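# Seat loose knob peg in top drawer, leave drawer open

## Task

Push the square peg of the loose knob all the way into the hole on the top drawer, and make sure that drawer ends up pulled out by 85 mm or more. Both must hold without the robot supporting anything. Afterwards release the grip and move the arms away.

## Robot and tools

Robot: two arms, left_arm and right_arm, mounted on opposite sides of a table. Each has six joints in this column order: waist, shoulder, elbow, wrist pitch, wrist yaw, wrist roll. Each also has a gripper whose fingers point along the gripper's +x axis and close along its y axis.

Scene frame: one shared frame. The origin is the table centre, +z is up, and the table surface is at z = +0.020 m. left_arm's base is on the +y side. The arm names do not match the left or right side of any camera image.

execute_actions takes "actions", a list holding at most one item, plus an optional "pictures" flag (true or false).
- An empty list [] commands nothing and just reports the current state.
- A motion item is {"rows": [...], "steps": n}. n can be 1 to 15 and defaults to 15; each step lasts 1/30 s. Each row is used for one step, and if there are fewer rows than steps the last row repeats.
- A wait item is {"steps": n} with n up to 300. It returns once that many steps have passed since the previous result, and the time spent writing your reply is counted within them.
- A refused call sends nothing to the robot.

Row layout: one flat list of 14 numbers covering both arms, each in [-1, 1]. All 14 are required even if only one arm should move. Numbers 1-6 are left_arm joint offsets in column order and number 7 is left_arm's gripper opening. Numbers 8-14 are the same seven values for right_arm.

Joint numbers are offsets, not targets. They are measured from the joint angles in the most recent result that lists them. Before any such result in the scene, and for a later call within the same reply, they are measured from where the robot stands when the action begins. They are never measured from the previous row. Scale, radians per 1.0: waist, shoulder and elbow 0.9615; wrist pitch 1.713; wrist yaw 1.767; wrist roll 1.728.

Absolute joint ranges in radians: waist -3.054..3.054, shoulder 0.000..3.142, elbow 0.000..2.356, wrist pitch -1.571..1.571, wrist yaw -1.571..1.571, wrist roll -3.142..3.142. The true limits can differ from these by up to 0.010 rad either way. A target more than 0.010 rad beyond a limit gets the call refused. A target past the real limit, moving outward, is cut back to that limit, and the reply reports "joint sent to its limit"; that message can refer to an earlier action. A missing message does not prove there is more room.

An offset of all zeros does not mean hold still. It drives the joints back to the reference angles.

Gripper opening is an absolute value, not an offset. +1 is fully open (pad gap 0.088 m). Empty fingers close together near -0.80, and values lower than that add nothing. A full close takes at least about 0.5 s.

Motion limits:
- Each step's target can lead the measured angle by at most 0.211 rad (waist, shoulder, elbow), 0.213 (wrist pitch), 0.267 (wrist yaw) or 0.228 (wrist roll).
- If the targets would shift a hand more than 70 mm from where it is, all of that arm's targets are pulled back proportionally.
- Friction may leave a joint short of its target, especially at long reach, and tiny turns may not happen at all. Check the reported angles after every move.
- Between calls, the arms keep moving toward the last row sent. They stop once motion has practically ceased, or once any step is HELD. After that only a new action moves them further.

Result lines:
- The state line gives each arm's end_effector_position (m) and end_effector_quat_wxyz, with linear and angular velocities in the scene frame. The position is the point between the finger pads, 3-4 cm behind the tips. It can be inaccurate, more so at long reach.
- Joint positions and Joint velocities give, per arm, the six joints (rad, rad/s) and then the pad gap (m, m/s).
- grip_measured is the measured opening on the same scale you command. Each gripper has a fixed reading error of about 1 mm, and a hard squeeze reads up to about 3 mm (0.061) narrower than the pads actually are. To hold something, command about 0.07 below grip_measured for a firm grip, or less for a lighter one. Parts thinner than about 3 mm are gripped with less force. Pad force tops out around 34-49 N.
- Joint torques, with an offset, a scale and noise, and External joint torques, an estimate of push-back that also includes friction and held weight. Either may say "no reading".
- "joint command not followed" means the clearance check altered or blocked some joint targets; the rest of the row was carried out. HELD marks steps whose row was not fully sent.
- TORQUE FAULT means contact reached a joint's load limit. That arm then freezes for 10 s and drops the rest of the call. Load limits (N m): waist 17.2, shoulder 21.3, elbow 21.3, wrist pitch 5.61, wrist yaw 5.59, wrist roll 5.24, including held weight.
- MOTOR HOT appears from 50 °C. At 95 °C there is an OVER-TEMPERATURE FAULT hold, and if the motor does not cool the arm loses power and goes limp.

zoom_image takes {"camera", "region":[x0,y0,x1,y1]} in pixels, measured from the top-left corner, up to 504x504. It enlarges part of the latest full image. Cameras (each 504x504): cam_head_left, cam_head_right, cam_high, cam_low, cam_left_wrist, cam_right_wrist.

finished_scene takes {"scene": n}. Call it only after the peg is seated, the drawer is open, the grippers are open and the arms have moved away.

Avoid:
- knocking anything off the table;
- dropping or slamming parts;
- shoving hard;
- letting the arms collide or press against each other.
Also expect occasional outside tugs on a held part or pushes on loose objects.

Each tool is called after "Emit:" as name([rows], argument=value, ...), one row to a line, values as JSON.

## Session

Emit:
execute_actions(actions=[])

Scene clock: 0.00 s of 4500.00 s.
left_arm: end_effector_position=(+0.1676, +0.2107, +0.4408) grip_measured=+1.000 end_effector_quat_wxyz=(+0.703, -0.016, -0.014, -0.711) end_effector_velocity=(-0.003, -0.001, -0.007) end_effector_angular_velocity=(+0.027, +0.007, -0.015) | right_arm: end_effector_position=(-0.0718, -0.1284, +0.4659) grip_measured=+1.000 end_effector_quat_wxyz=(+0.715, +0.022, -0.019, +0.698) end_effector_velocity=(+0.001, +0.001, -0.003) end_effector_angular_velocity=(-0.012, -0.007, -0.000)
Joint positions: left_arm=[-0.004  0.858  0.645  0.256 -0.006 -0.001  0.088] | right_arm=[-0.002  0.844  0.646  0.256 -0.004  0.004  0.088]
Joint velocities: left_arm=[-0.007  0.002 -0.002 -0.022  0.007 -0.007  0.   ] | right_arm=[-0.007  0.002 -0.002 -0.007 -0.007 -0.007  0.   ]
Joint torques (N m, as the arm reports them, + toward a larger angle): no reading
External joint torques (N m, as the arm's controller estimates them; a push from outside toward a larger angle lowers the number): no reading
Heat: left arm: hottest shoulder 24 °C (+0.0 °C/min); right arm: hottest waist 24 °C (+0.0 °C/min).

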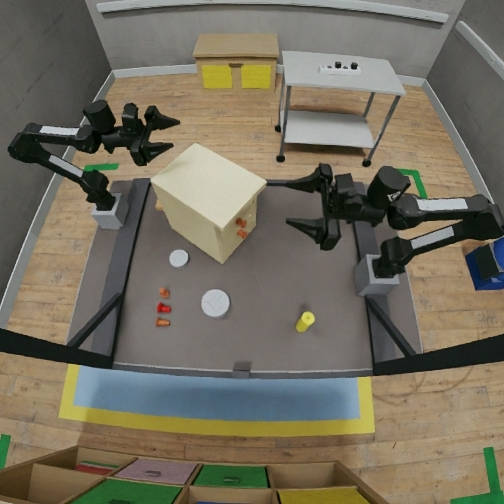

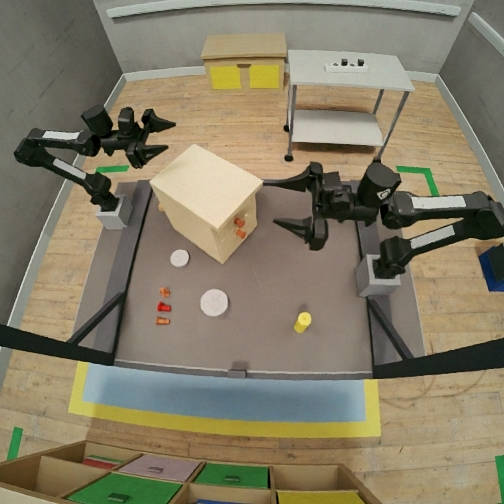

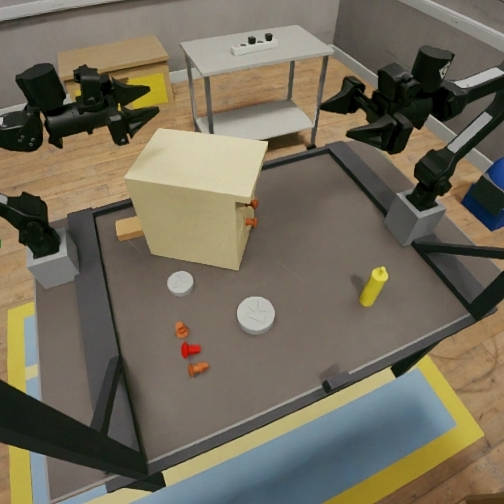

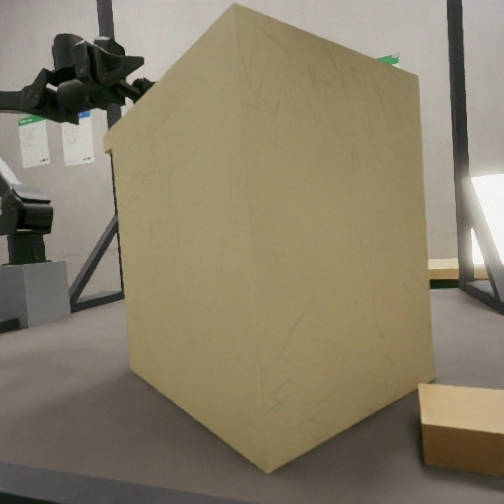

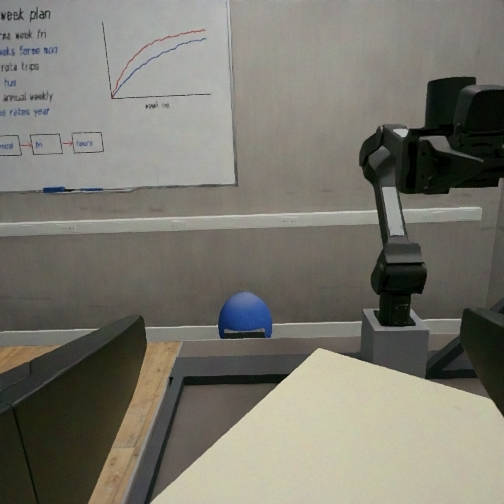

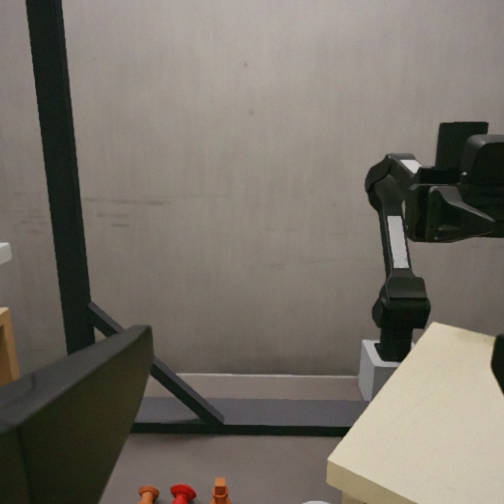

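Emit:
zoom_image(camera="cam_high", region=[150,300,250,400])

Emit:
zoom_image(camera="cam_head_left", region=[140,140,340,340])

Emit:
zoom_image(camera="cam_head_left", region=[200,170,290,270])

Region (150, 300, 250, 400) of cam_high's 504x504 image, scaled by 5.040, with more detail than that image has.

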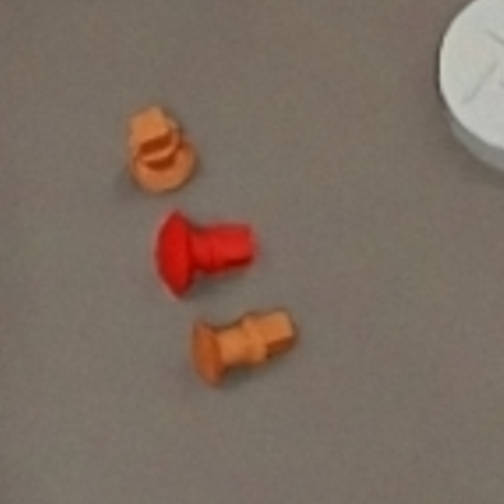

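Region (140, 140, 340, 340) of cam_head_left's 504x504 image, scaled by 2.520, with more detail than that image has.

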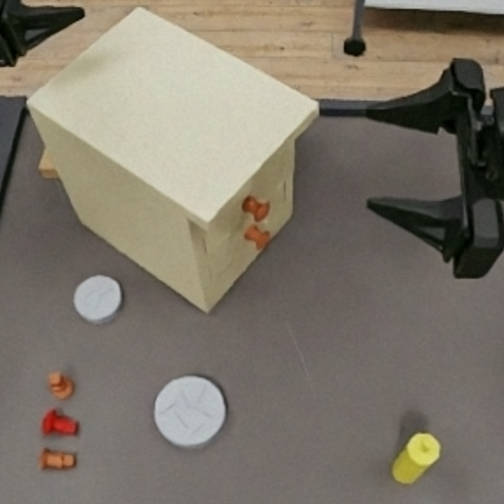

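Region (200, 170, 290, 270) of cam_head_left's 504x504 image, scaled by 5.040, with more detail than that image has; it fills the left 454 columns of this view, and the rest is white.

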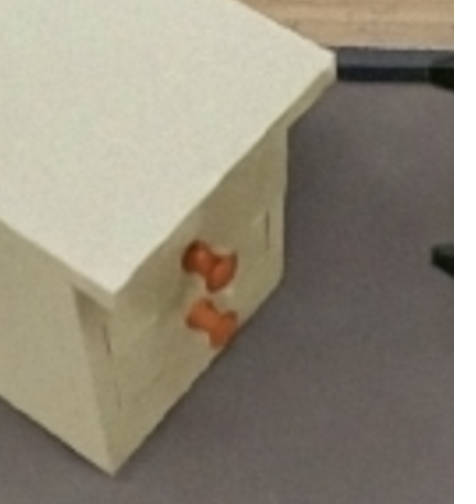

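Emit:
execute_actions([
  {"rows":[[-1,0,0,-0.3,0,0,1,-0.3,-0.25,-0.65,0.11,0,0,1]]},
], pictures=false)

Emit:
execute_actions([
  {"steps":30},
])

Scene clock: 35.07 s of 4500.00 s.
left_arm: end_effector_position=(-0.0468, +0.3306, +0.3358) grip_measured=+1.000 end_effector_quat_wxyz=(+0.352, +0.213, +0.080, -0.908) end_effector_velocity=(-0.319, +0.372, -0.025) end_effector_angular_velocity=(+0.095, -0.082, -1.665) | right_arm: end_effector_position=(-0.0011, -0.1974, +0.2805) grip_measured=+1.000 end_effector_quat_wxyz=(+0.806, -0.042, +0.062, +0.588) end_effector_velocity=(-0.002, -0.022, -0.082) end_effector_angular_velocity=(-0.171, +0.033, -0.011)
Joint positions: left_arm=[-0.828  0.858  0.648 -0.248 -0.011 -0.001  0.088] | right_arm=[-0.286  0.614  0.032  0.432 -0.001  0.004  0.088]
Joint velocities: left_arm=[-1.648 -0.002 -0.002 -0.125  0.022 -0.007  0.   ] | right_arm=[-0.022 -0.007 -0.188  0.007 -0.007 -0.022  0.   ]
Joint torques (N m, as the arm reports them, + toward a larger angle): left_arm=[ 0.28 -1.89  6.99  1.52  0.17  0.01] | right_arm=[-0.27 -1.2   8.51  2.22 -0.13  0.02]
External joint torques (N m, as the arm's controller estimates them; a push from outside toward a larger angle lowers the number): left_arm=[-0.12  0.39 -0.09 -0.19  0.27  0.01] | right_arm=[-0.27 -0.02  0.54 -0.02 -0.13  0.01]
Heat: left arm: hottest elbow 27 °C (+5.1 °C/min); right arm: hottest elbow 27 °C (+5.1 °C/min).
Steps of this call (steps 1 to 90: nothing new was sent; then 31.57 s passed at rest; steps 91 to 105: all 15 steps of this action). Readings (joint positions):
91: left_arm=[-0.020 0.858 0.646 0.230 -0.019 -0.001] | right_arm=[-0.019 0.824 0.623 0.289 -0.017 0.004]
92: left_arm=[-0.073 0.855 0.652 0.169 -0.019 -0.001] | right_arm=[-0.073 0.780 0.569 0.341 -0.016 0.004]
94: left_arm=[-0.189 0.855 0.652 0.053 -0.011 -0.001] | right_arm=[-0.192 0.670 0.455 0.400 0.001 0.004]
98: left_arm=[-0.420 0.858 0.650 -0.165 -0.011 -0.001] | right_arm=[-0.269 0.614 0.270 0.428 0.001 0.004]
105: the state above

Scene clock: 36.07 s of 4500.00 s.
left_arm: end_effector_position=(-0.0711, +0.3627, +0.3344) grip_measured=+1.000 end_effector_quat_wxyz=(+0.287, +0.221, +0.068, -0.930) end_effector_velocity=(-0.001, +0.001, +0.001) end_effector_angular_velocity=(+0.015, +0.019, +0.001) | right_arm: end_effector_position=(-0.0010, -0.1979, +0.2822) grip_measured=+1.000 end_effector_quat_wxyz=(+0.806, -0.039, +0.057, +0.588) end_effector_velocity=(+0.002, -0.001, -0.003) end_effector_angular_velocity=(-0.014, -0.004, -0.009)
Joint positions: left_arm=[-0.962  0.858  0.648 -0.255 -0.005 -0.001  0.088] | right_arm=[-0.287  0.608  0.028  0.442 -0.002  0.004  0.088]
Joint velocities: left_arm=[-0.002 -0.002 -0.002  0.007  0.007 -0.022  0.   ] | right_arm=[-0.002  0.002 -0.002 -0.007  0.007 -0.007  0.   ]
Joint torques (N m, as the arm reports them, + toward a larger angle): left_arm=[-0.36 -1.65  6.93  1.55 -0.06  0.02] | right_arm=[-0.31 -0.64  6.83  1.66 -0.11  0.02]
External joint torques (N m, as the arm's controller estimates them; a push from outside toward a larger angle lowers the number): left_arm=[-0.37  0.43 -0.08 -0.13 -0.06  0.01] | right_arm=[-0.3  -0.06  0.23 -0.04 -0.11  0.01]
Heat: left arm: hottest elbow 27 °C (+5.0 °C/min); right arm: hottest elbow 27 °C (+5.0 °C/min).
Steps of this call (steps 1 to 30: the robot went on to your last target). Readings (joint positions):
1: left_arm=[-0.877 0.858 0.648 -0.251 -0.007 -0.001] | right_arm=[-0.286 0.614 0.028 0.435 -0.001 0.004]
2: left_arm=[-0.912 0.858 0.648 -0.253 -0.005 -0.001] | right_arm=[-0.287 0.612 0.028 0.438 -0.001 0.004]
4: left_arm=[-0.944 0.858 0.648 -0.253 -0.005 -0.001] | right_arm=[-0.287 0.608 0.028 0.442 -0.002 0.004]
8: left_arm=[-0.958 0.858 0.648 -0.255 -0.005 -0.001] | right_arm=[-0.287 0.608 0.028 0.442 -0.002 0.004]
30: the state above
All arms were judged still, so your last target was given up. Only a new action makes them travel on or press farther. Fingers that are still opening or closing keep moving.

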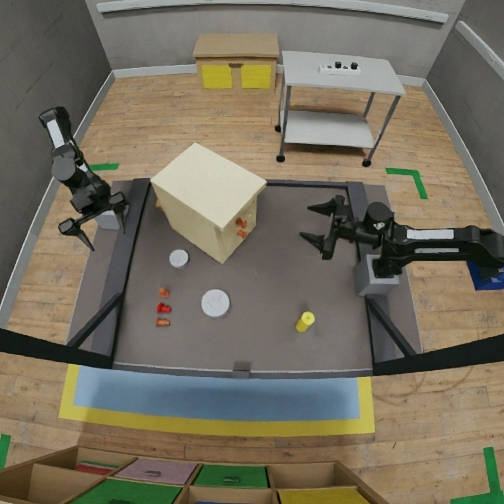

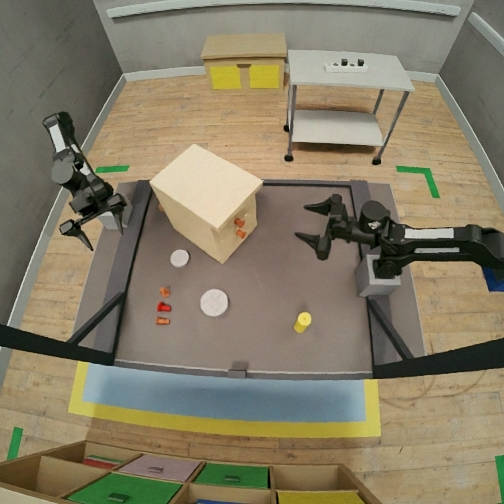

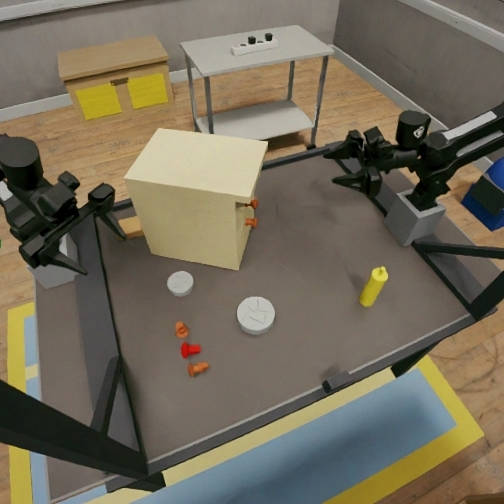

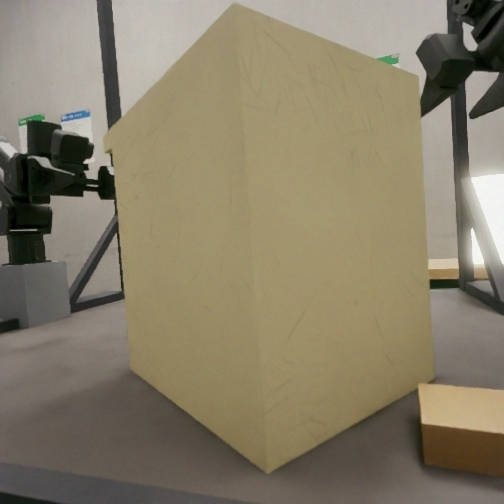

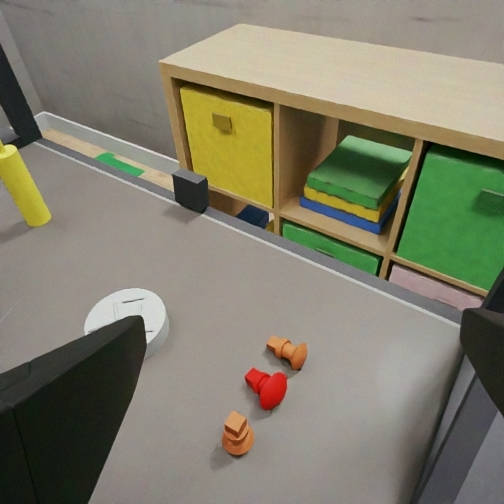

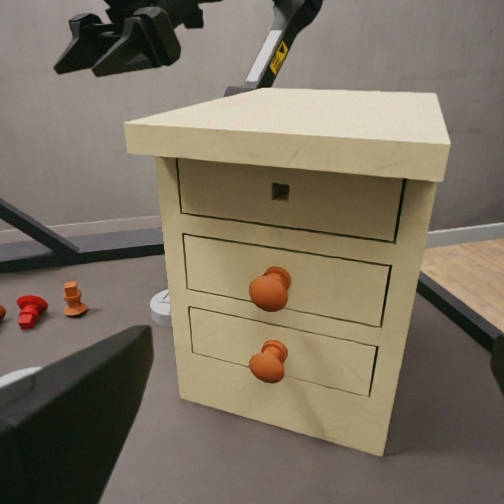

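Emit:
zoom_image(camera="cam_left_wrist", region=[190,320,340,470])

Emit:
zoom_image(camera="cam_right_wrist", region=[200,160,360,320])

Emit:
zoom_image(camera="cam_right_wrist", region=[0,260,100,340])

Region (190, 320, 340, 470) of cam_left_wrist's 504x504 image, scaled by 3.360, with more detail than that image has.

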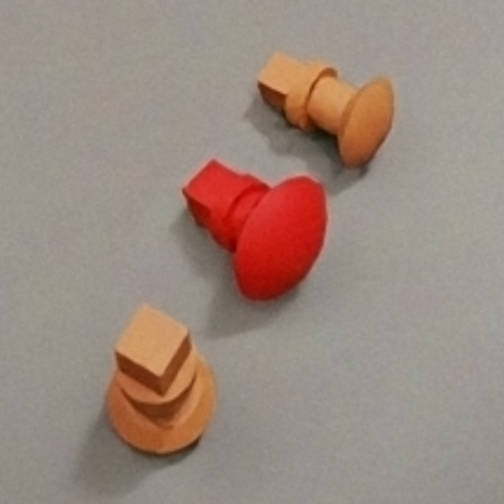

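Region (200, 160, 360, 320) of cam_right_wrist's 504x504 image, scaled by 3.150, with more detail than that image has.

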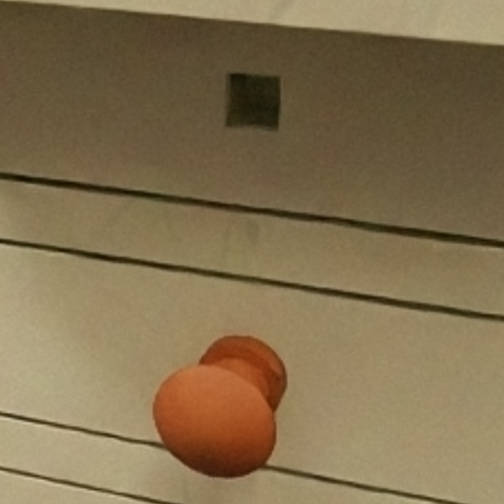

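Region (0, 260, 100, 340) of cam_right_wrist's 504x504 image, scaled by 5.040, with more detail than that image has; it fills the top 403 rows of this view, and the rest is white.

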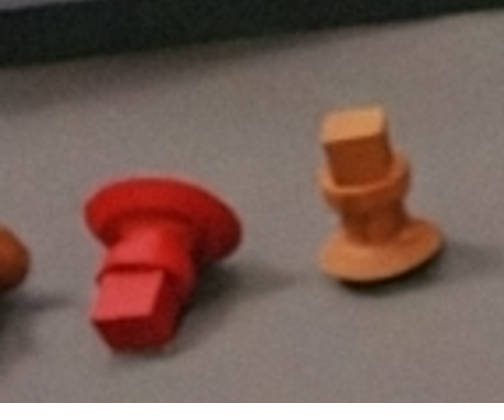

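Emit:
execute_actions([
  {"rows":[[0.075,0.5,0.5,-0.43,0,0,1,0,0,0,0,0,0,1]]},
], pictures=false)

Emit:
execute_actions([
  {"rows":[[0,0.79,0.41,0,0,0,1,0,0,0,0,0,0,1]]},
], pictures=false)

Emit:
execute_actions([
  {"steps":15},
])

Scene clock: 76.20 s of 4500.00 s.
left_arm: end_effector_position=(-0.0570, +0.3485, +0.2847) grip_measured=+1.000 end_effector_quat_wxyz=(+0.272, +0.528, +0.181, -0.784) end_effector_velocity=(+0.017, +0.016, +0.004) end_effector_angular_velocity=(+0.102, -0.115, +0.002) | right_arm: end_effector_position=(-0.0010, -0.1979, +0.2822) grip_measured=+1.000 end_effector_quat_wxyz=(+0.806, -0.039, +0.057, +0.588) end_effector_velocity=(-0.001, -0.001, -0.005) end_effector_angular_velocity=(-0.023, +0.001, +0.006)
Joint positions: left_arm=[-0.893  1.329  1.11  -0.964 -0.003 -0.001  0.088] | right_arm=[-0.287  0.608  0.028  0.442 -0.002  0.004  0.088]
Joint velocities: left_arm=[-0.002  0.032  0.09  -0.212  0.007 -0.007  0.   ] | right_arm=[-0.002 -0.002 -0.002 -0.022 -0.007 -0.007  0.   ]
Joint torques (N m, as the arm reports them, + toward a larger angle): left_arm=[ 0.44 -3.49  7.88  0.91 -0.07 -0.03] | right_arm=[ 0.01 -0.26  7.69  1.49  0.    0.02]
External joint torques (N m, as the arm's controller estimates them; a push from outside toward a larger angle lowers the number): left_arm=[ 0.46  1.33  1.34 -0.11 -0.06 -0.04] | right_arm=[ 0.    0.33  1.1  -0.21  0.    0.01]
Heat: left arm: hottest elbow 29 °C (+4.1 °C/min); right arm: hottest elbow 28 °C (+2.0 °C/min).
Steps of this call (steps 1 to 90: nothing new was sent; then 36.63 s passed at rest; steps 91 to 105: all 15 steps of this action). Readings (joint positions):
91: left_arm=[-0.957 0.881 0.672 -0.297 -0.003 -0.001] | right_arm=[-0.287 0.608 0.028 0.442 -0.002 0.004]
92: left_arm=[-0.939 0.928 0.728 -0.371 -0.003 -0.001] | right_arm=[-0.287 0.608 0.028 0.442 -0.002 0.004]
94: left_arm=[-0.910 1.050 0.848 -0.474 -0.003 -0.001] | right_arm=[-0.287 0.608 0.028 0.442 -0.002 0.004]
98: left_arm=[-0.895 1.257 1.057 -0.698 -0.003 -0.001] | right_arm=[-0.287 0.608 0.028 0.442 -0.002 0.004]
105: the state above

Scene clock: 76.70 s of 4500.00 s.
left_arm: end_effector_position=(-0.1382, +0.2850, +0.1654) grip_measured=+1.000 end_effector_quat_wxyz=(+0.239, +0.648, +0.223, -0.688) end_effector_velocity=(+0.067, +0.052, -0.334) end_effector_angular_velocity=(+0.592, -0.793, +0.001) | right_arm: end_effector_position=(-0.0010, -0.1979, +0.2822) grip_measured=+1.000 end_effector_quat_wxyz=(+0.806, -0.039, +0.057, +0.588) end_effector_velocity=(+0.001, -0.001, -0.002) end_effector_angular_velocity=(-0.010, -0.006, -0.009)
Joint positions: left_arm=[-0.893  2.047  1.498 -0.961 -0.003 -0.001  0.088] | right_arm=[-0.287  0.608  0.028  0.442 -0.002  0.004  0.088]
Joint velocities: left_arm=[-0.007  0.852 -0.056 -0.081 -0.022 -0.007  0.   ] | right_arm=[-0.002 -0.002 -0.002 -0.007  0.007 -0.007  0.   ]
Joint torques (N m, as the arm reports them, + toward a larger angle): left_arm=[ 0.24 -9.9   6.48  0.38  0.    0.03] | right_arm=[ 0.01 -0.26  7.7   1.49  0.    0.02]
External joint torques (N m, as the arm's controller estimates them; a push from outside toward a larger angle lowers the number): left_arm=[ 0.3   2.18 -0.39 -0.02  0.01  0.03] | right_arm=[ 0.01  0.32  1.14 -0.2   0.    0.01]
Heat: left arm: hottest elbow 29 °C (+4.0 °C/min); right arm: hottest elbow 28 °C (+2.0 °C/min).
Steps of this call (steps 1 to 15: all 15 steps of this action). Readings (joint positions):
1: left_arm=[-0.893 1.353 1.135 -0.987 -0.003 -0.001] | right_arm=[-0.287 0.608 0.028 0.442 -0.002 0.004]
2: left_arm=[-0.893 1.398 1.189 -0.998 -0.003 -0.001] | right_arm=[-0.287 0.608 0.028 0.442 -0.002 0.004]
4: left_arm=[-0.893 1.514 1.315 -0.956 -0.003 -0.001] | right_arm=[-0.287 0.608 0.028 0.442 -0.002 0.004]
8: left_arm=[-0.893 1.723 1.477 -0.957 -0.003 -0.001] | right_arm=[-0.287 0.608 0.028 0.442 -0.002 0.004]
15: the state above

Scene clock: 77.20 s of 4500.00 s.
left_arm: end_effector_position=(-0.1363, +0.2866, +0.1511) grip_measured=+1.000 end_effector_quat_wxyz=(+0.234, +0.662, +0.227, -0.675) end_effector_velocity=(-0.001, -0.001, +0.000) end_effector_angular_velocity=(-0.010, +0.002, +0.020) | right_arm: end_effector_position=(-0.0010, -0.1979, +0.2822) grip_measured=+1.000 end_effector_quat_wxyz=(+0.806, -0.039, +0.057, +0.588) end_effector_velocity=(-0.001, -0.001, -0.005) end_effector_angular_velocity=(-0.018, -0.001, +0.006)
Joint positions: left_arm=[-0.893  2.087  1.501 -0.965 -0.003 -0.001  0.088] | right_arm=[-0.287  0.608  0.028  0.442 -0.002  0.004  0.088]
Joint velocities: left_arm=[-0.002 -0.002 -0.002  0.007 -0.007 -0.022  0.   ] | right_arm=[-0.002  0.002 -0.007 -0.007 -0.007 -0.007  0.   ]
Joint torques (N m, as the arm reports them, + toward a larger angle): left_arm=[-0.01 -7.76  5.89  0.49  0.04  0.  ] | right_arm=[ 0.   -0.26  7.7   1.49  0.    0.02]
External joint torques (N m, as the arm's controller estimates them; a push from outside toward a larger angle lowers the number): left_arm=[-0.01  1.34  0.49  0.13  0.05  0.01] | right_arm=[ 0.01  0.32  1.13 -0.21 -0.01  0.01]
Heat: left arm: hottest elbow 29 °C (+4.1 °C/min); right arm: hottest elbow 28 °C (+2.0 °C/min).
Steps of this call (steps 1 to 15: the robot went on to your last target). Readings (joint positions):
1: left_arm=[-0.893 2.070 1.496 -0.964 -0.003 -0.001] | right_arm=[-0.287 0.608 0.028 0.442 -0.002 0.004]
2: left_arm=[-0.893 2.083 1.495 -0.965 -0.003 -0.001] | right_arm=[-0.287 0.608 0.028 0.442 -0.002 0.004]
4: left_arm=[-0.893 2.088 1.495 -0.965 -0.003 -0.001] | right_arm=[-0.287 0.608 0.028 0.442 -0.002 0.004]
8: left_arm=[-0.893 2.087 1.501 -0.965 -0.003 -0.001] | right_arm=[-0.287 0.608 0.028 0.442 -0.002 0.004]
15: the state above

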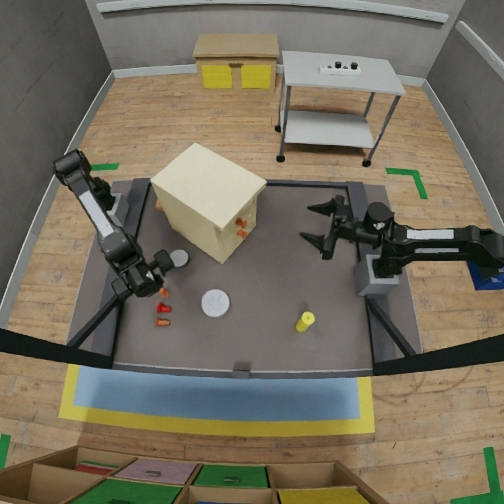

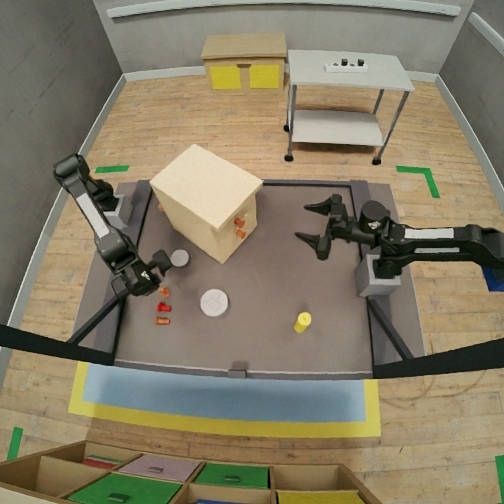

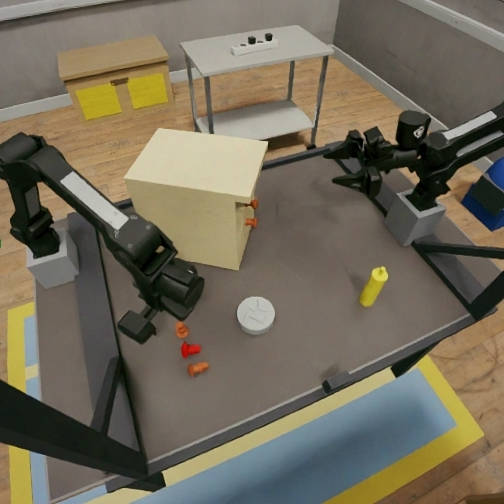

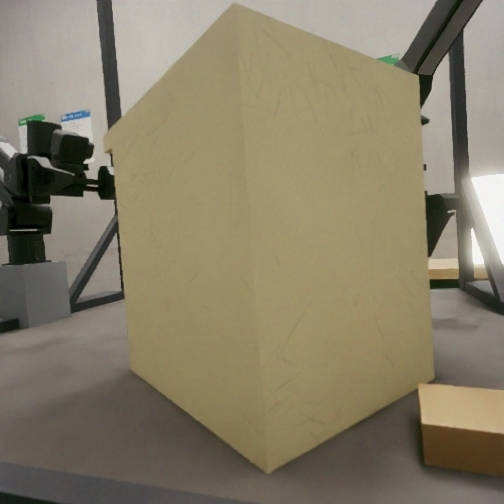

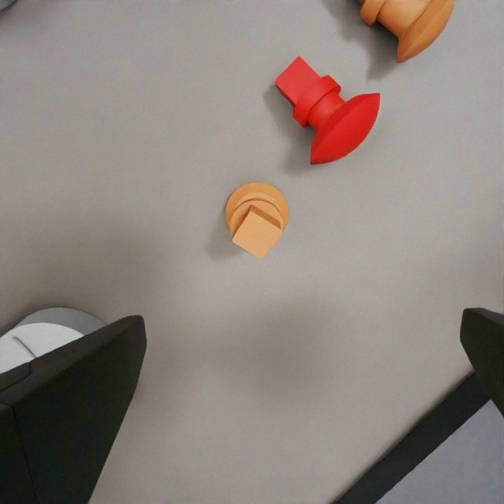

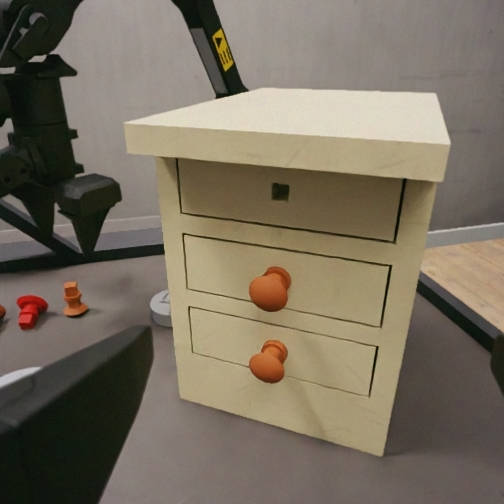

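Emit:
execute_actions([
  {"rows":[[0.037,0.105,0.03,0.032,0,0.29,0,0,0,0,0,0,0,1]]},
])

Scene clock: 84.00 s of 4500.00 s.
left_arm: end_effector_position=(-0.1360, +0.2684, +0.1226) grip_measured=+0.007 end_effector_quat_wxyz=(+0.075, +0.702, +0.071, -0.704) end_effector_velocity=(+0.005, +0.004, -0.002) end_effector_angular_velocity=(+0.012, -0.026, -0.054) | right_arm: end_effector_position=(-0.0010, -0.1979, +0.2822) grip_measured=+1.000 end_effector_quat_wxyz=(+0.806, -0.039, +0.057, +0.588) end_effector_velocity=(-0.001, -0.001, -0.006) end_effector_angular_velocity=(-0.027, +0.002, +0.006)
Joint positions: left_arm=[-0.857  2.179  1.527 -0.913 -0.003  0.491  0.039] | right_arm=[-0.287  0.608  0.028  0.442 -0.002  0.004  0.088]
Joint velocities: left_arm=[-0.002  0.002 -0.002 -0.022 -0.007  0.051 -0.003] | right_arm=[-0.002  0.002 -0.002 -0.022 -0.007 -0.007  0.   ]
Joint torques (N m, as the arm reports them, + toward a larger angle): left_arm=[-0.15 -7.3   5.64  0.61  0.02  0.14] | right_arm=[ 0.   -0.26  7.69  1.49 -0.01  0.02]
External joint torques (N m, as the arm's controller estimates them; a push from outside toward a larger angle lowers the number): left_arm=[-0.14  2.25  0.4   0.29  0.    0.14] | right_arm=[ 0.    0.33  1.08 -0.21 -0.01  0.01]
Heat: left arm: hottest elbow 28 °C (+2.0 °C/min); right arm: hottest elbow 29 °C (+3.0 °C/min).
Steps of this call (steps 1 to 15: the robot went on to your last target; steps 16 to 90: nothing new was sent; then 3.30 s passed at rest; steps 91 to 105: all 15 steps of this action). Readings (joint positions):
91: left_arm=[-0.892 2.096 1.504 -0.964 -0.003 0.036] | right_arm=[-0.287 0.608 0.028 0.442 -0.002 0.004]
92: left_arm=[-0.887 2.109 1.512 -0.948 -0.003 0.105] | right_arm=[-0.287 0.608 0.028 0.442 -0.002 0.004]
94: left_arm=[-0.873 2.143 1.526 -0.919 -0.003 0.231] | right_arm=[-0.287 0.608 0.028 0.442 -0.002 0.004]
98: left_arm=[-0.857 2.178 1.526 -0.918 -0.003 0.429] | right_arm=[-0.287 0.608 0.028 0.442 -0.002 0.004]
105: the state above

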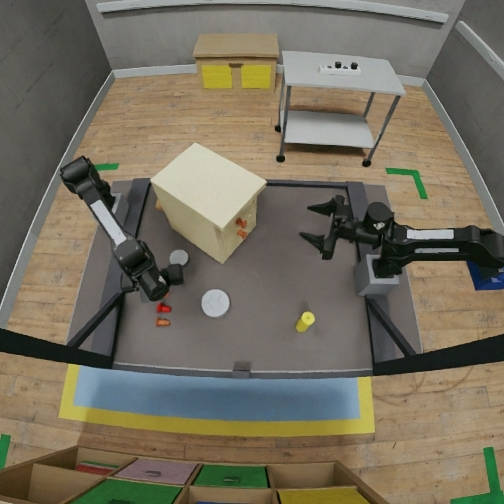

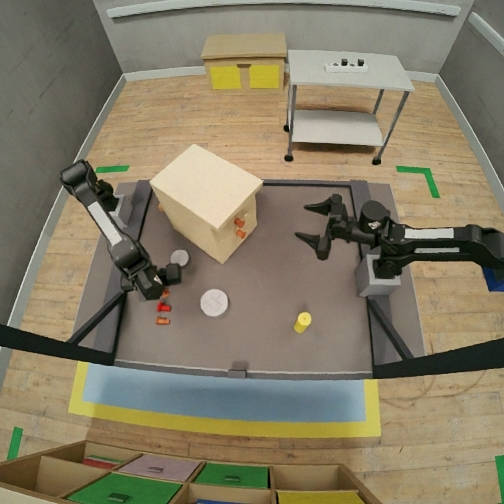

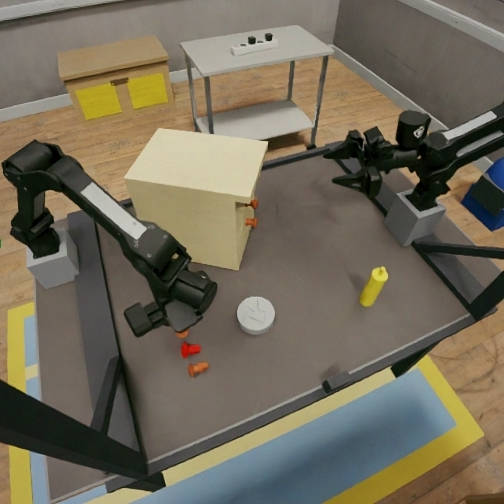

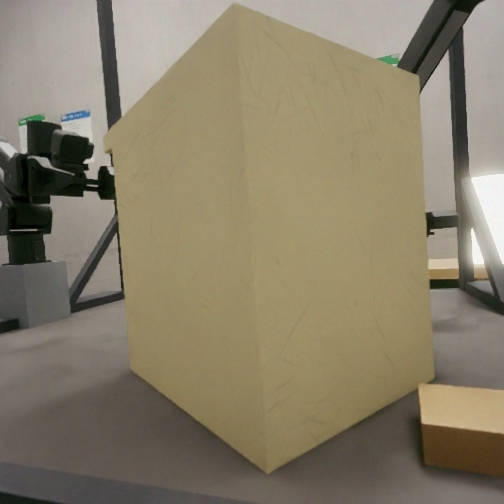

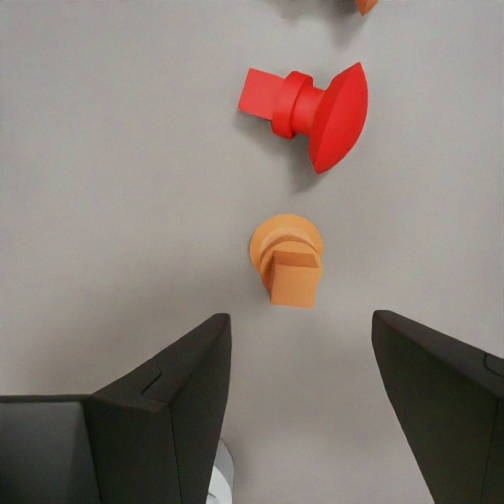

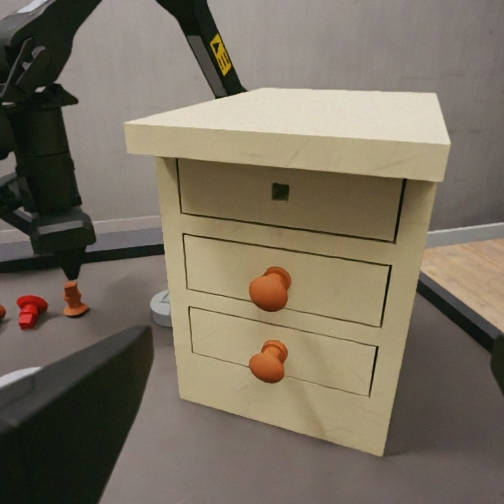

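Emit:
execute_actions([
  {"rows":[[0,0.058,-0.049,0.053,0,0.03,0,0,0,0,0,0,0,1]]},
])

Emit:
zoom_image(camera="cam_right_wrist", region=[20,230,130,330])

Scene clock: 92.50 s of 4500.00 s.
left_arm: end_effector_position=(-0.1356, +0.2688, +0.0948) grip_measured=+0.003 end_effector_quat_wxyz=(+0.058, +0.704, +0.055, -0.705) end_effector_velocity=(+0.002, +0.001, +0.000) end_effector_angular_velocity=(-0.012, -0.020, +0.000) | right_arm: end_effector_position=(-0.0010, -0.1979, +0.2822) grip_measured=+1.000 end_effector_quat_wxyz=(+0.806, -0.039, +0.057, +0.588) end_effector_velocity=(-0.001, -0.000, -0.002) end_effector_angular_velocity=(-0.009, -0.004, +0.006)
Joint positions: left_arm=[-0.857  2.226  1.484 -0.825 -0.003  0.539  0.039] | right_arm=[-0.287  0.608  0.028  0.442 -0.002  0.004  0.088]
Joint velocities: left_arm=[-0.007 -0.002 -0.002 -0.007 -0.022 -0.007 -0.   ] | right_arm=[-0.002 -0.002 -0.002 -0.007 -0.007 -0.007  0.   ]
Joint torques (N m, as the arm reports them, + toward a larger angle): left_arm=[-0.02 -7.45  4.32  0.59  0.07  0.13] | right_arm=[ 0.01 -0.26  7.69  1.49  0.    0.02]
External joint torques (N m, as the arm's controller estimates them; a push from outside toward a larger angle lowers the number): left_arm=[ 0.1   2.29 -0.84  0.22  0.05  0.13] | right_arm=[ 0.    0.36  1.04 -0.23  0.    0.01]
Heat: left arm: hottest shoulder 28 °C (+1.0 °C/min); right arm: hottest elbow 29 °C (+2.0 °C/min).
Steps of this call (steps 1 to 15: the robot went on to your last target; steps 16 to 90: nothing new was sent; then 5.00 s passed at rest; steps 91 to 105: all 15 steps of this action). Readings (joint positions):
91: left_arm=[-0.857 2.183 1.522 -0.902 -0.003 0.504] | right_arm=[-0.287 0.608 0.028 0.442 -0.002 0.004]
92: left_arm=[-0.857 2.186 1.514 -0.873 -0.003 0.516] | right_arm=[-0.287 0.608 0.028 0.442 -0.002 0.004]
94: left_arm=[-0.857 2.202 1.504 -0.844 -0.003 0.528] | right_arm=[-0.287 0.608 0.028 0.442 -0.002 0.004]
98: left_arm=[-0.857 2.225 1.485 -0.832 -0.003 0.538] | right_arm=[-0.287 0.608 0.028 0.442 -0.002 0.004]
105: the state above

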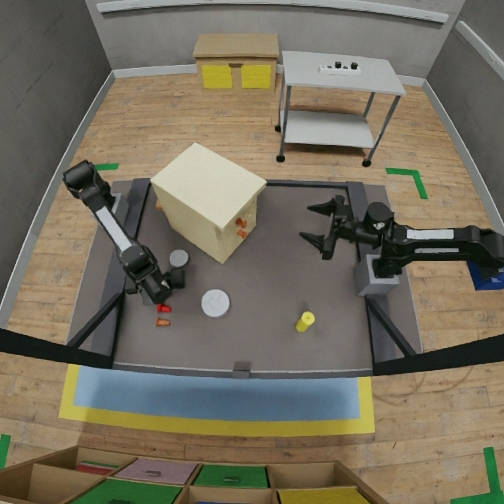

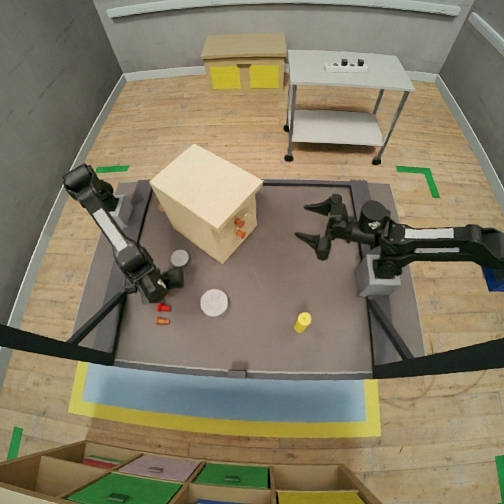

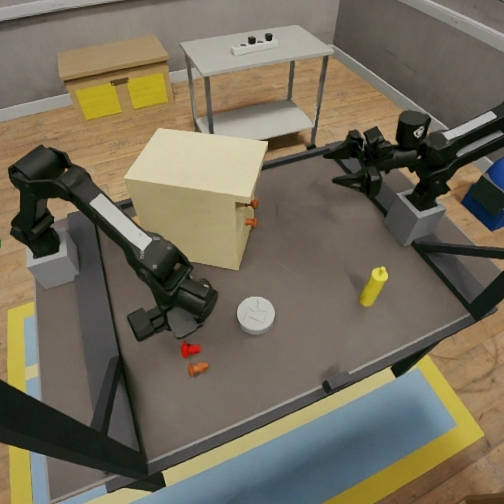

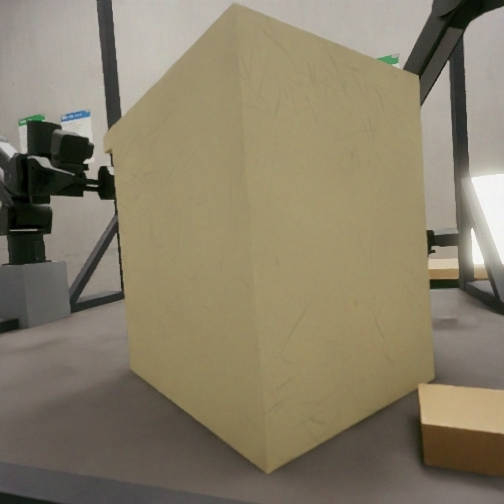

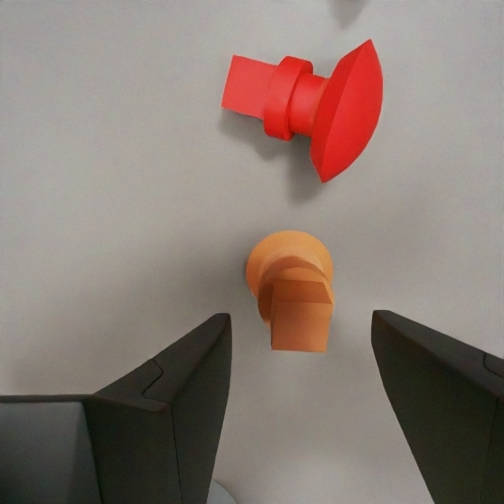

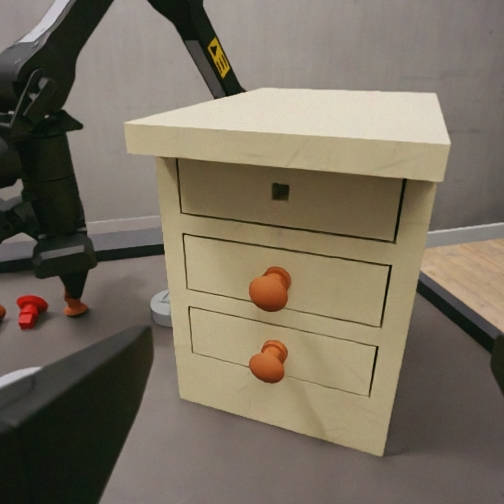

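Region (20, 230, 130, 330) of cam_right_wrist's 504x504 image, scaled by 4.582, with more detail than that image has; it fills the top 458 rows of this view, and the rest is white.

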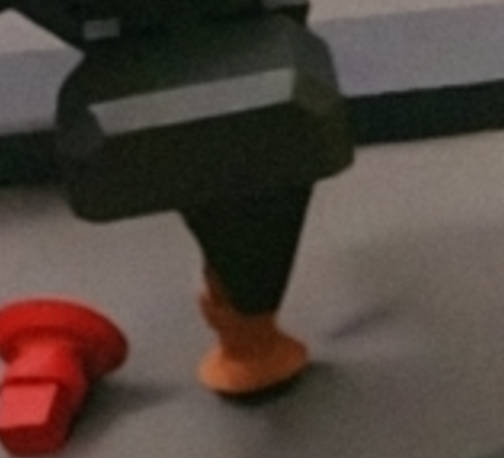

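Emit:
execute_actions([
  {"rows":[[-0.011,0,0,0.011,0,0,-0.2,0,0,0,0,0,0,1],[-0.011,0,0,0.011,0,0,-0.3,0,0,0,0,0,0,1],[-0.011,0,0,0.011,0,0,-0.3,0,0,0,0,0,0,1],[-0.011,0,0,0.011,0,0,-0.4,0,0,0,0,0,0,1],[-0.011,0,0,0.011,0,0,-0.4,0,0,0,0,0,0,1],[-0.011,0,0,0.011,0,0,-0.45,0,0,0,0,0,0,1],[-0.011,0,0,0.011,0,0,-0.5,0,0,0,0,0,0,1],[-0.011,0,0,0.011,0,0,-0.65,0,0,0,0,0,0,1]]},
], pictures=false)

Emit:
execute_actions([
  {"rows":[[0,-0.15,0,0,0,0,-0.65,0,0,0,0,0,0,1]]},
])

Scene clock: 104.73 s of 4500.00 s.
left_arm: end_effector_position=(-0.1402, +0.2691, +0.0949) grip_measured=-0.575 end_effector_quat_wxyz=(+0.058, +0.700, +0.049, -0.710) end_effector_velocity=(+0.001, +0.000, +0.001) end_effector_angular_velocity=(-0.015, -0.016, +0.000) | right_arm: end_effector_position=(-0.0010, -0.1979, +0.2822) grip_measured=+1.000 end_effector_quat_wxyz=(+0.806, -0.039, +0.057, +0.588) end_effector_velocity=(-0.001, -0.000, -0.002) end_effector_angular_velocity=(-0.009, -0.004, +0.006)
Joint positions: left_arm=[-0.865  2.226  1.484 -0.81  -0.003  0.54   0.011] | right_arm=[-0.287  0.608  0.028  0.442 -0.002  0.004  0.088]
Joint velocities: left_arm=[-0.007 -0.002  0.002 -0.007 -0.022 -0.007 -0.   ] | right_arm=[-0.002 -0.002 -0.002 -0.007 -0.007 -0.007  0.   ]
Joint torques (N m, as the arm reports them, + toward a larger angle): left_arm=[-0.35 -8.27  5.21  0.68  0.05  0.  ] | right_arm=[ 0.01 -0.26  7.69  1.49  0.    0.02]
External joint torques (N m, as the arm's controller estimates them; a push from outside toward a larger angle lowers the number): left_arm=[-0.3   1.46  0.1   0.33  0.03  0.  ] | right_arm=[ 0.01  0.34  1.05 -0.23  0.    0.01]
Heat: left arm: hottest shoulder 30 °C (+3.0 °C/min); right arm: hottest elbow 30 °C (+2.0 °C/min).
Steps of this call (steps 1 to 15: the robot went on to your last target; steps 16 to 90: nothing new was sent; then 8.73 s passed at rest; steps 91 to 105: all 15 steps of this action). Readings (joint positions):
91: left_arm=[-0.857 2.226 1.484 -0.823 -0.003 0.540] | right_arm=[-0.287 0.608 0.028 0.442 -0.002 0.004]
92: left_arm=[-0.858 2.226 1.484 -0.819 -0.003 0.540] | right_arm=[-0.287 0.608 0.028 0.442 -0.002 0.004]
94: left_arm=[-0.861 2.226 1.484 -0.813 -0.003 0.540] | right_arm=[-0.287 0.608 0.028 0.442 -0.002 0.004]
98: left_arm=[-0.865 2.226 1.484 -0.810 -0.003 0.540] | right_arm=[-0.287 0.608 0.028 0.442 -0.002 0.004]
105: the state above

Scene clock: 105.23 s of 4500.00 s.
left_arm: end_effector_position=(-0.1525, +0.2589, +0.1536) grip_measured=-0.575 end_effector_quat_wxyz=(+0.089, +0.654, +0.018, -0.751) end_effector_velocity=(+0.006, +0.002, -0.002) end_effector_angular_velocity=(-0.001, -0.035, -0.006) | right_arm: end_effector_position=(-0.0010, -0.1979, +0.2822) grip_measured=+1.000 end_effector_quat_wxyz=(+0.806, -0.039, +0.057, +0.588) end_effector_velocity=(-0.001, -0.001, -0.003) end_effector_angular_velocity=(-0.009, -0.004, +0.006)
Joint positions: left_arm=[-0.865  2.079  1.487 -0.809 -0.003  0.54   0.011] | right_arm=[-0.287  0.608  0.028  0.442 -0.002  0.004  0.088]
Joint velocities: left_arm=[-0.002  0.002 -0.002 -0.022 -0.022  0.007 -0.   ] | right_arm=[-0.002 -0.007 -0.007 -0.007 -0.007 -0.007  0.   ]
Joint torques (N m, as the arm reports them, + toward a larger angle): left_arm=[ 0.15 -7.74  5.13  0.66  0.02 -0.02] | right_arm=[ 0.01 -0.26  7.7   1.49  0.    0.02]
External joint torques (N m, as the arm's controller estimates them; a push from outside toward a larger angle lowers the number): left_arm=[ 0.16  1.62 -0.54  0.06  0.   -0.02] | right_arm=[ 0.    0.34  1.13 -0.2   0.    0.01]
Heat: left arm: hottest shoulder 30 °C (+3.0 °C/min); right arm: hottest elbow 30 °C (+2.0 °C/min).
Steps of this call (steps 1 to 15: all 15 steps of this action). Readings (joint positions):
1: left_arm=[-0.865 2.214 1.484 -0.808 -0.003 0.540] | right_arm=[-0.287 0.608 0.028 0.442 -0.002 0.004]
2: left_arm=[-0.865 2.198 1.479 -0.810 -0.003 0.540] | right_arm=[-0.287 0.608 0.028 0.442 -0.002 0.004]
4: left_arm=[-0.865 2.154 1.476 -0.812 -0.003 0.540] | right_arm=[-0.287 0.608 0.028 0.442 -0.002 0.004]
8: left_arm=[-0.865 2.084 1.488 -0.809 -0.003 0.540] | right_arm=[-0.287 0.608 0.028 0.442 -0.002 0.004]
15: the state above

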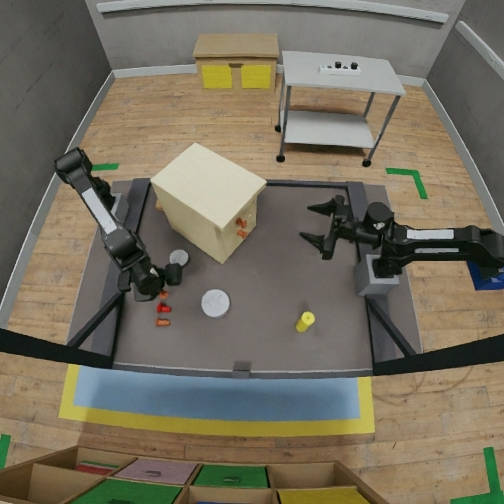

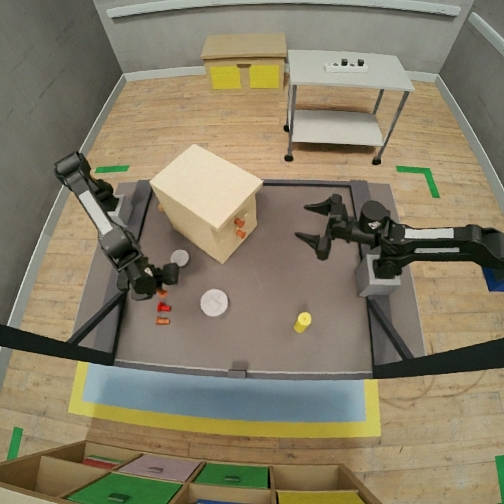

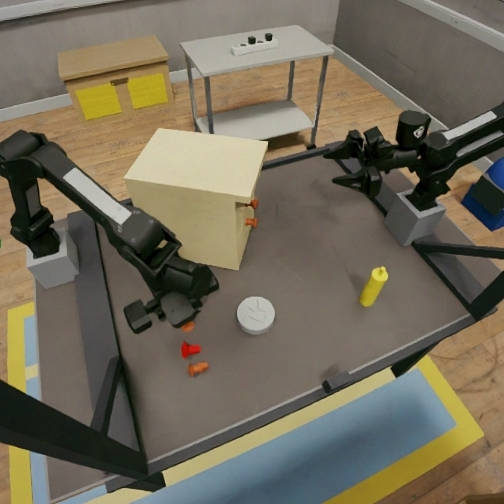

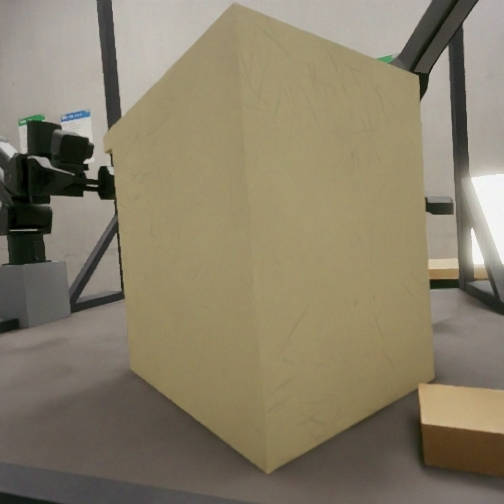

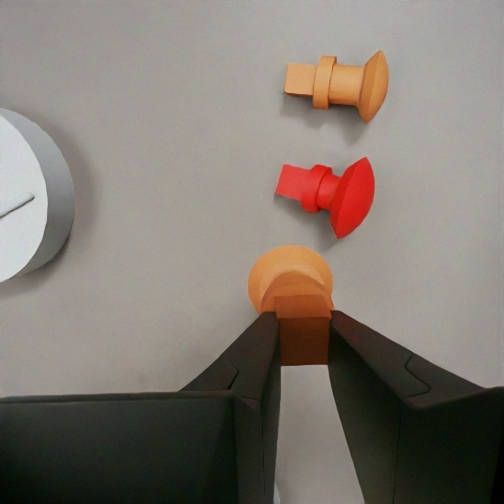

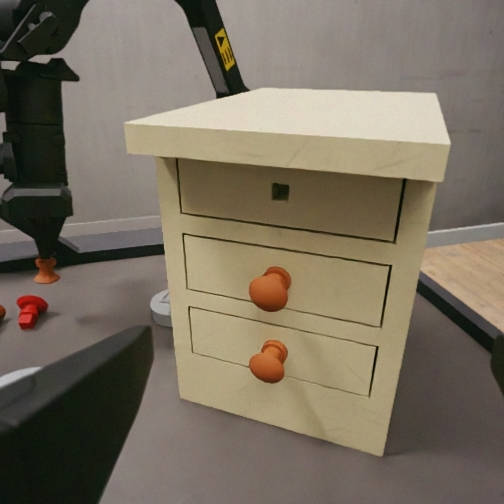

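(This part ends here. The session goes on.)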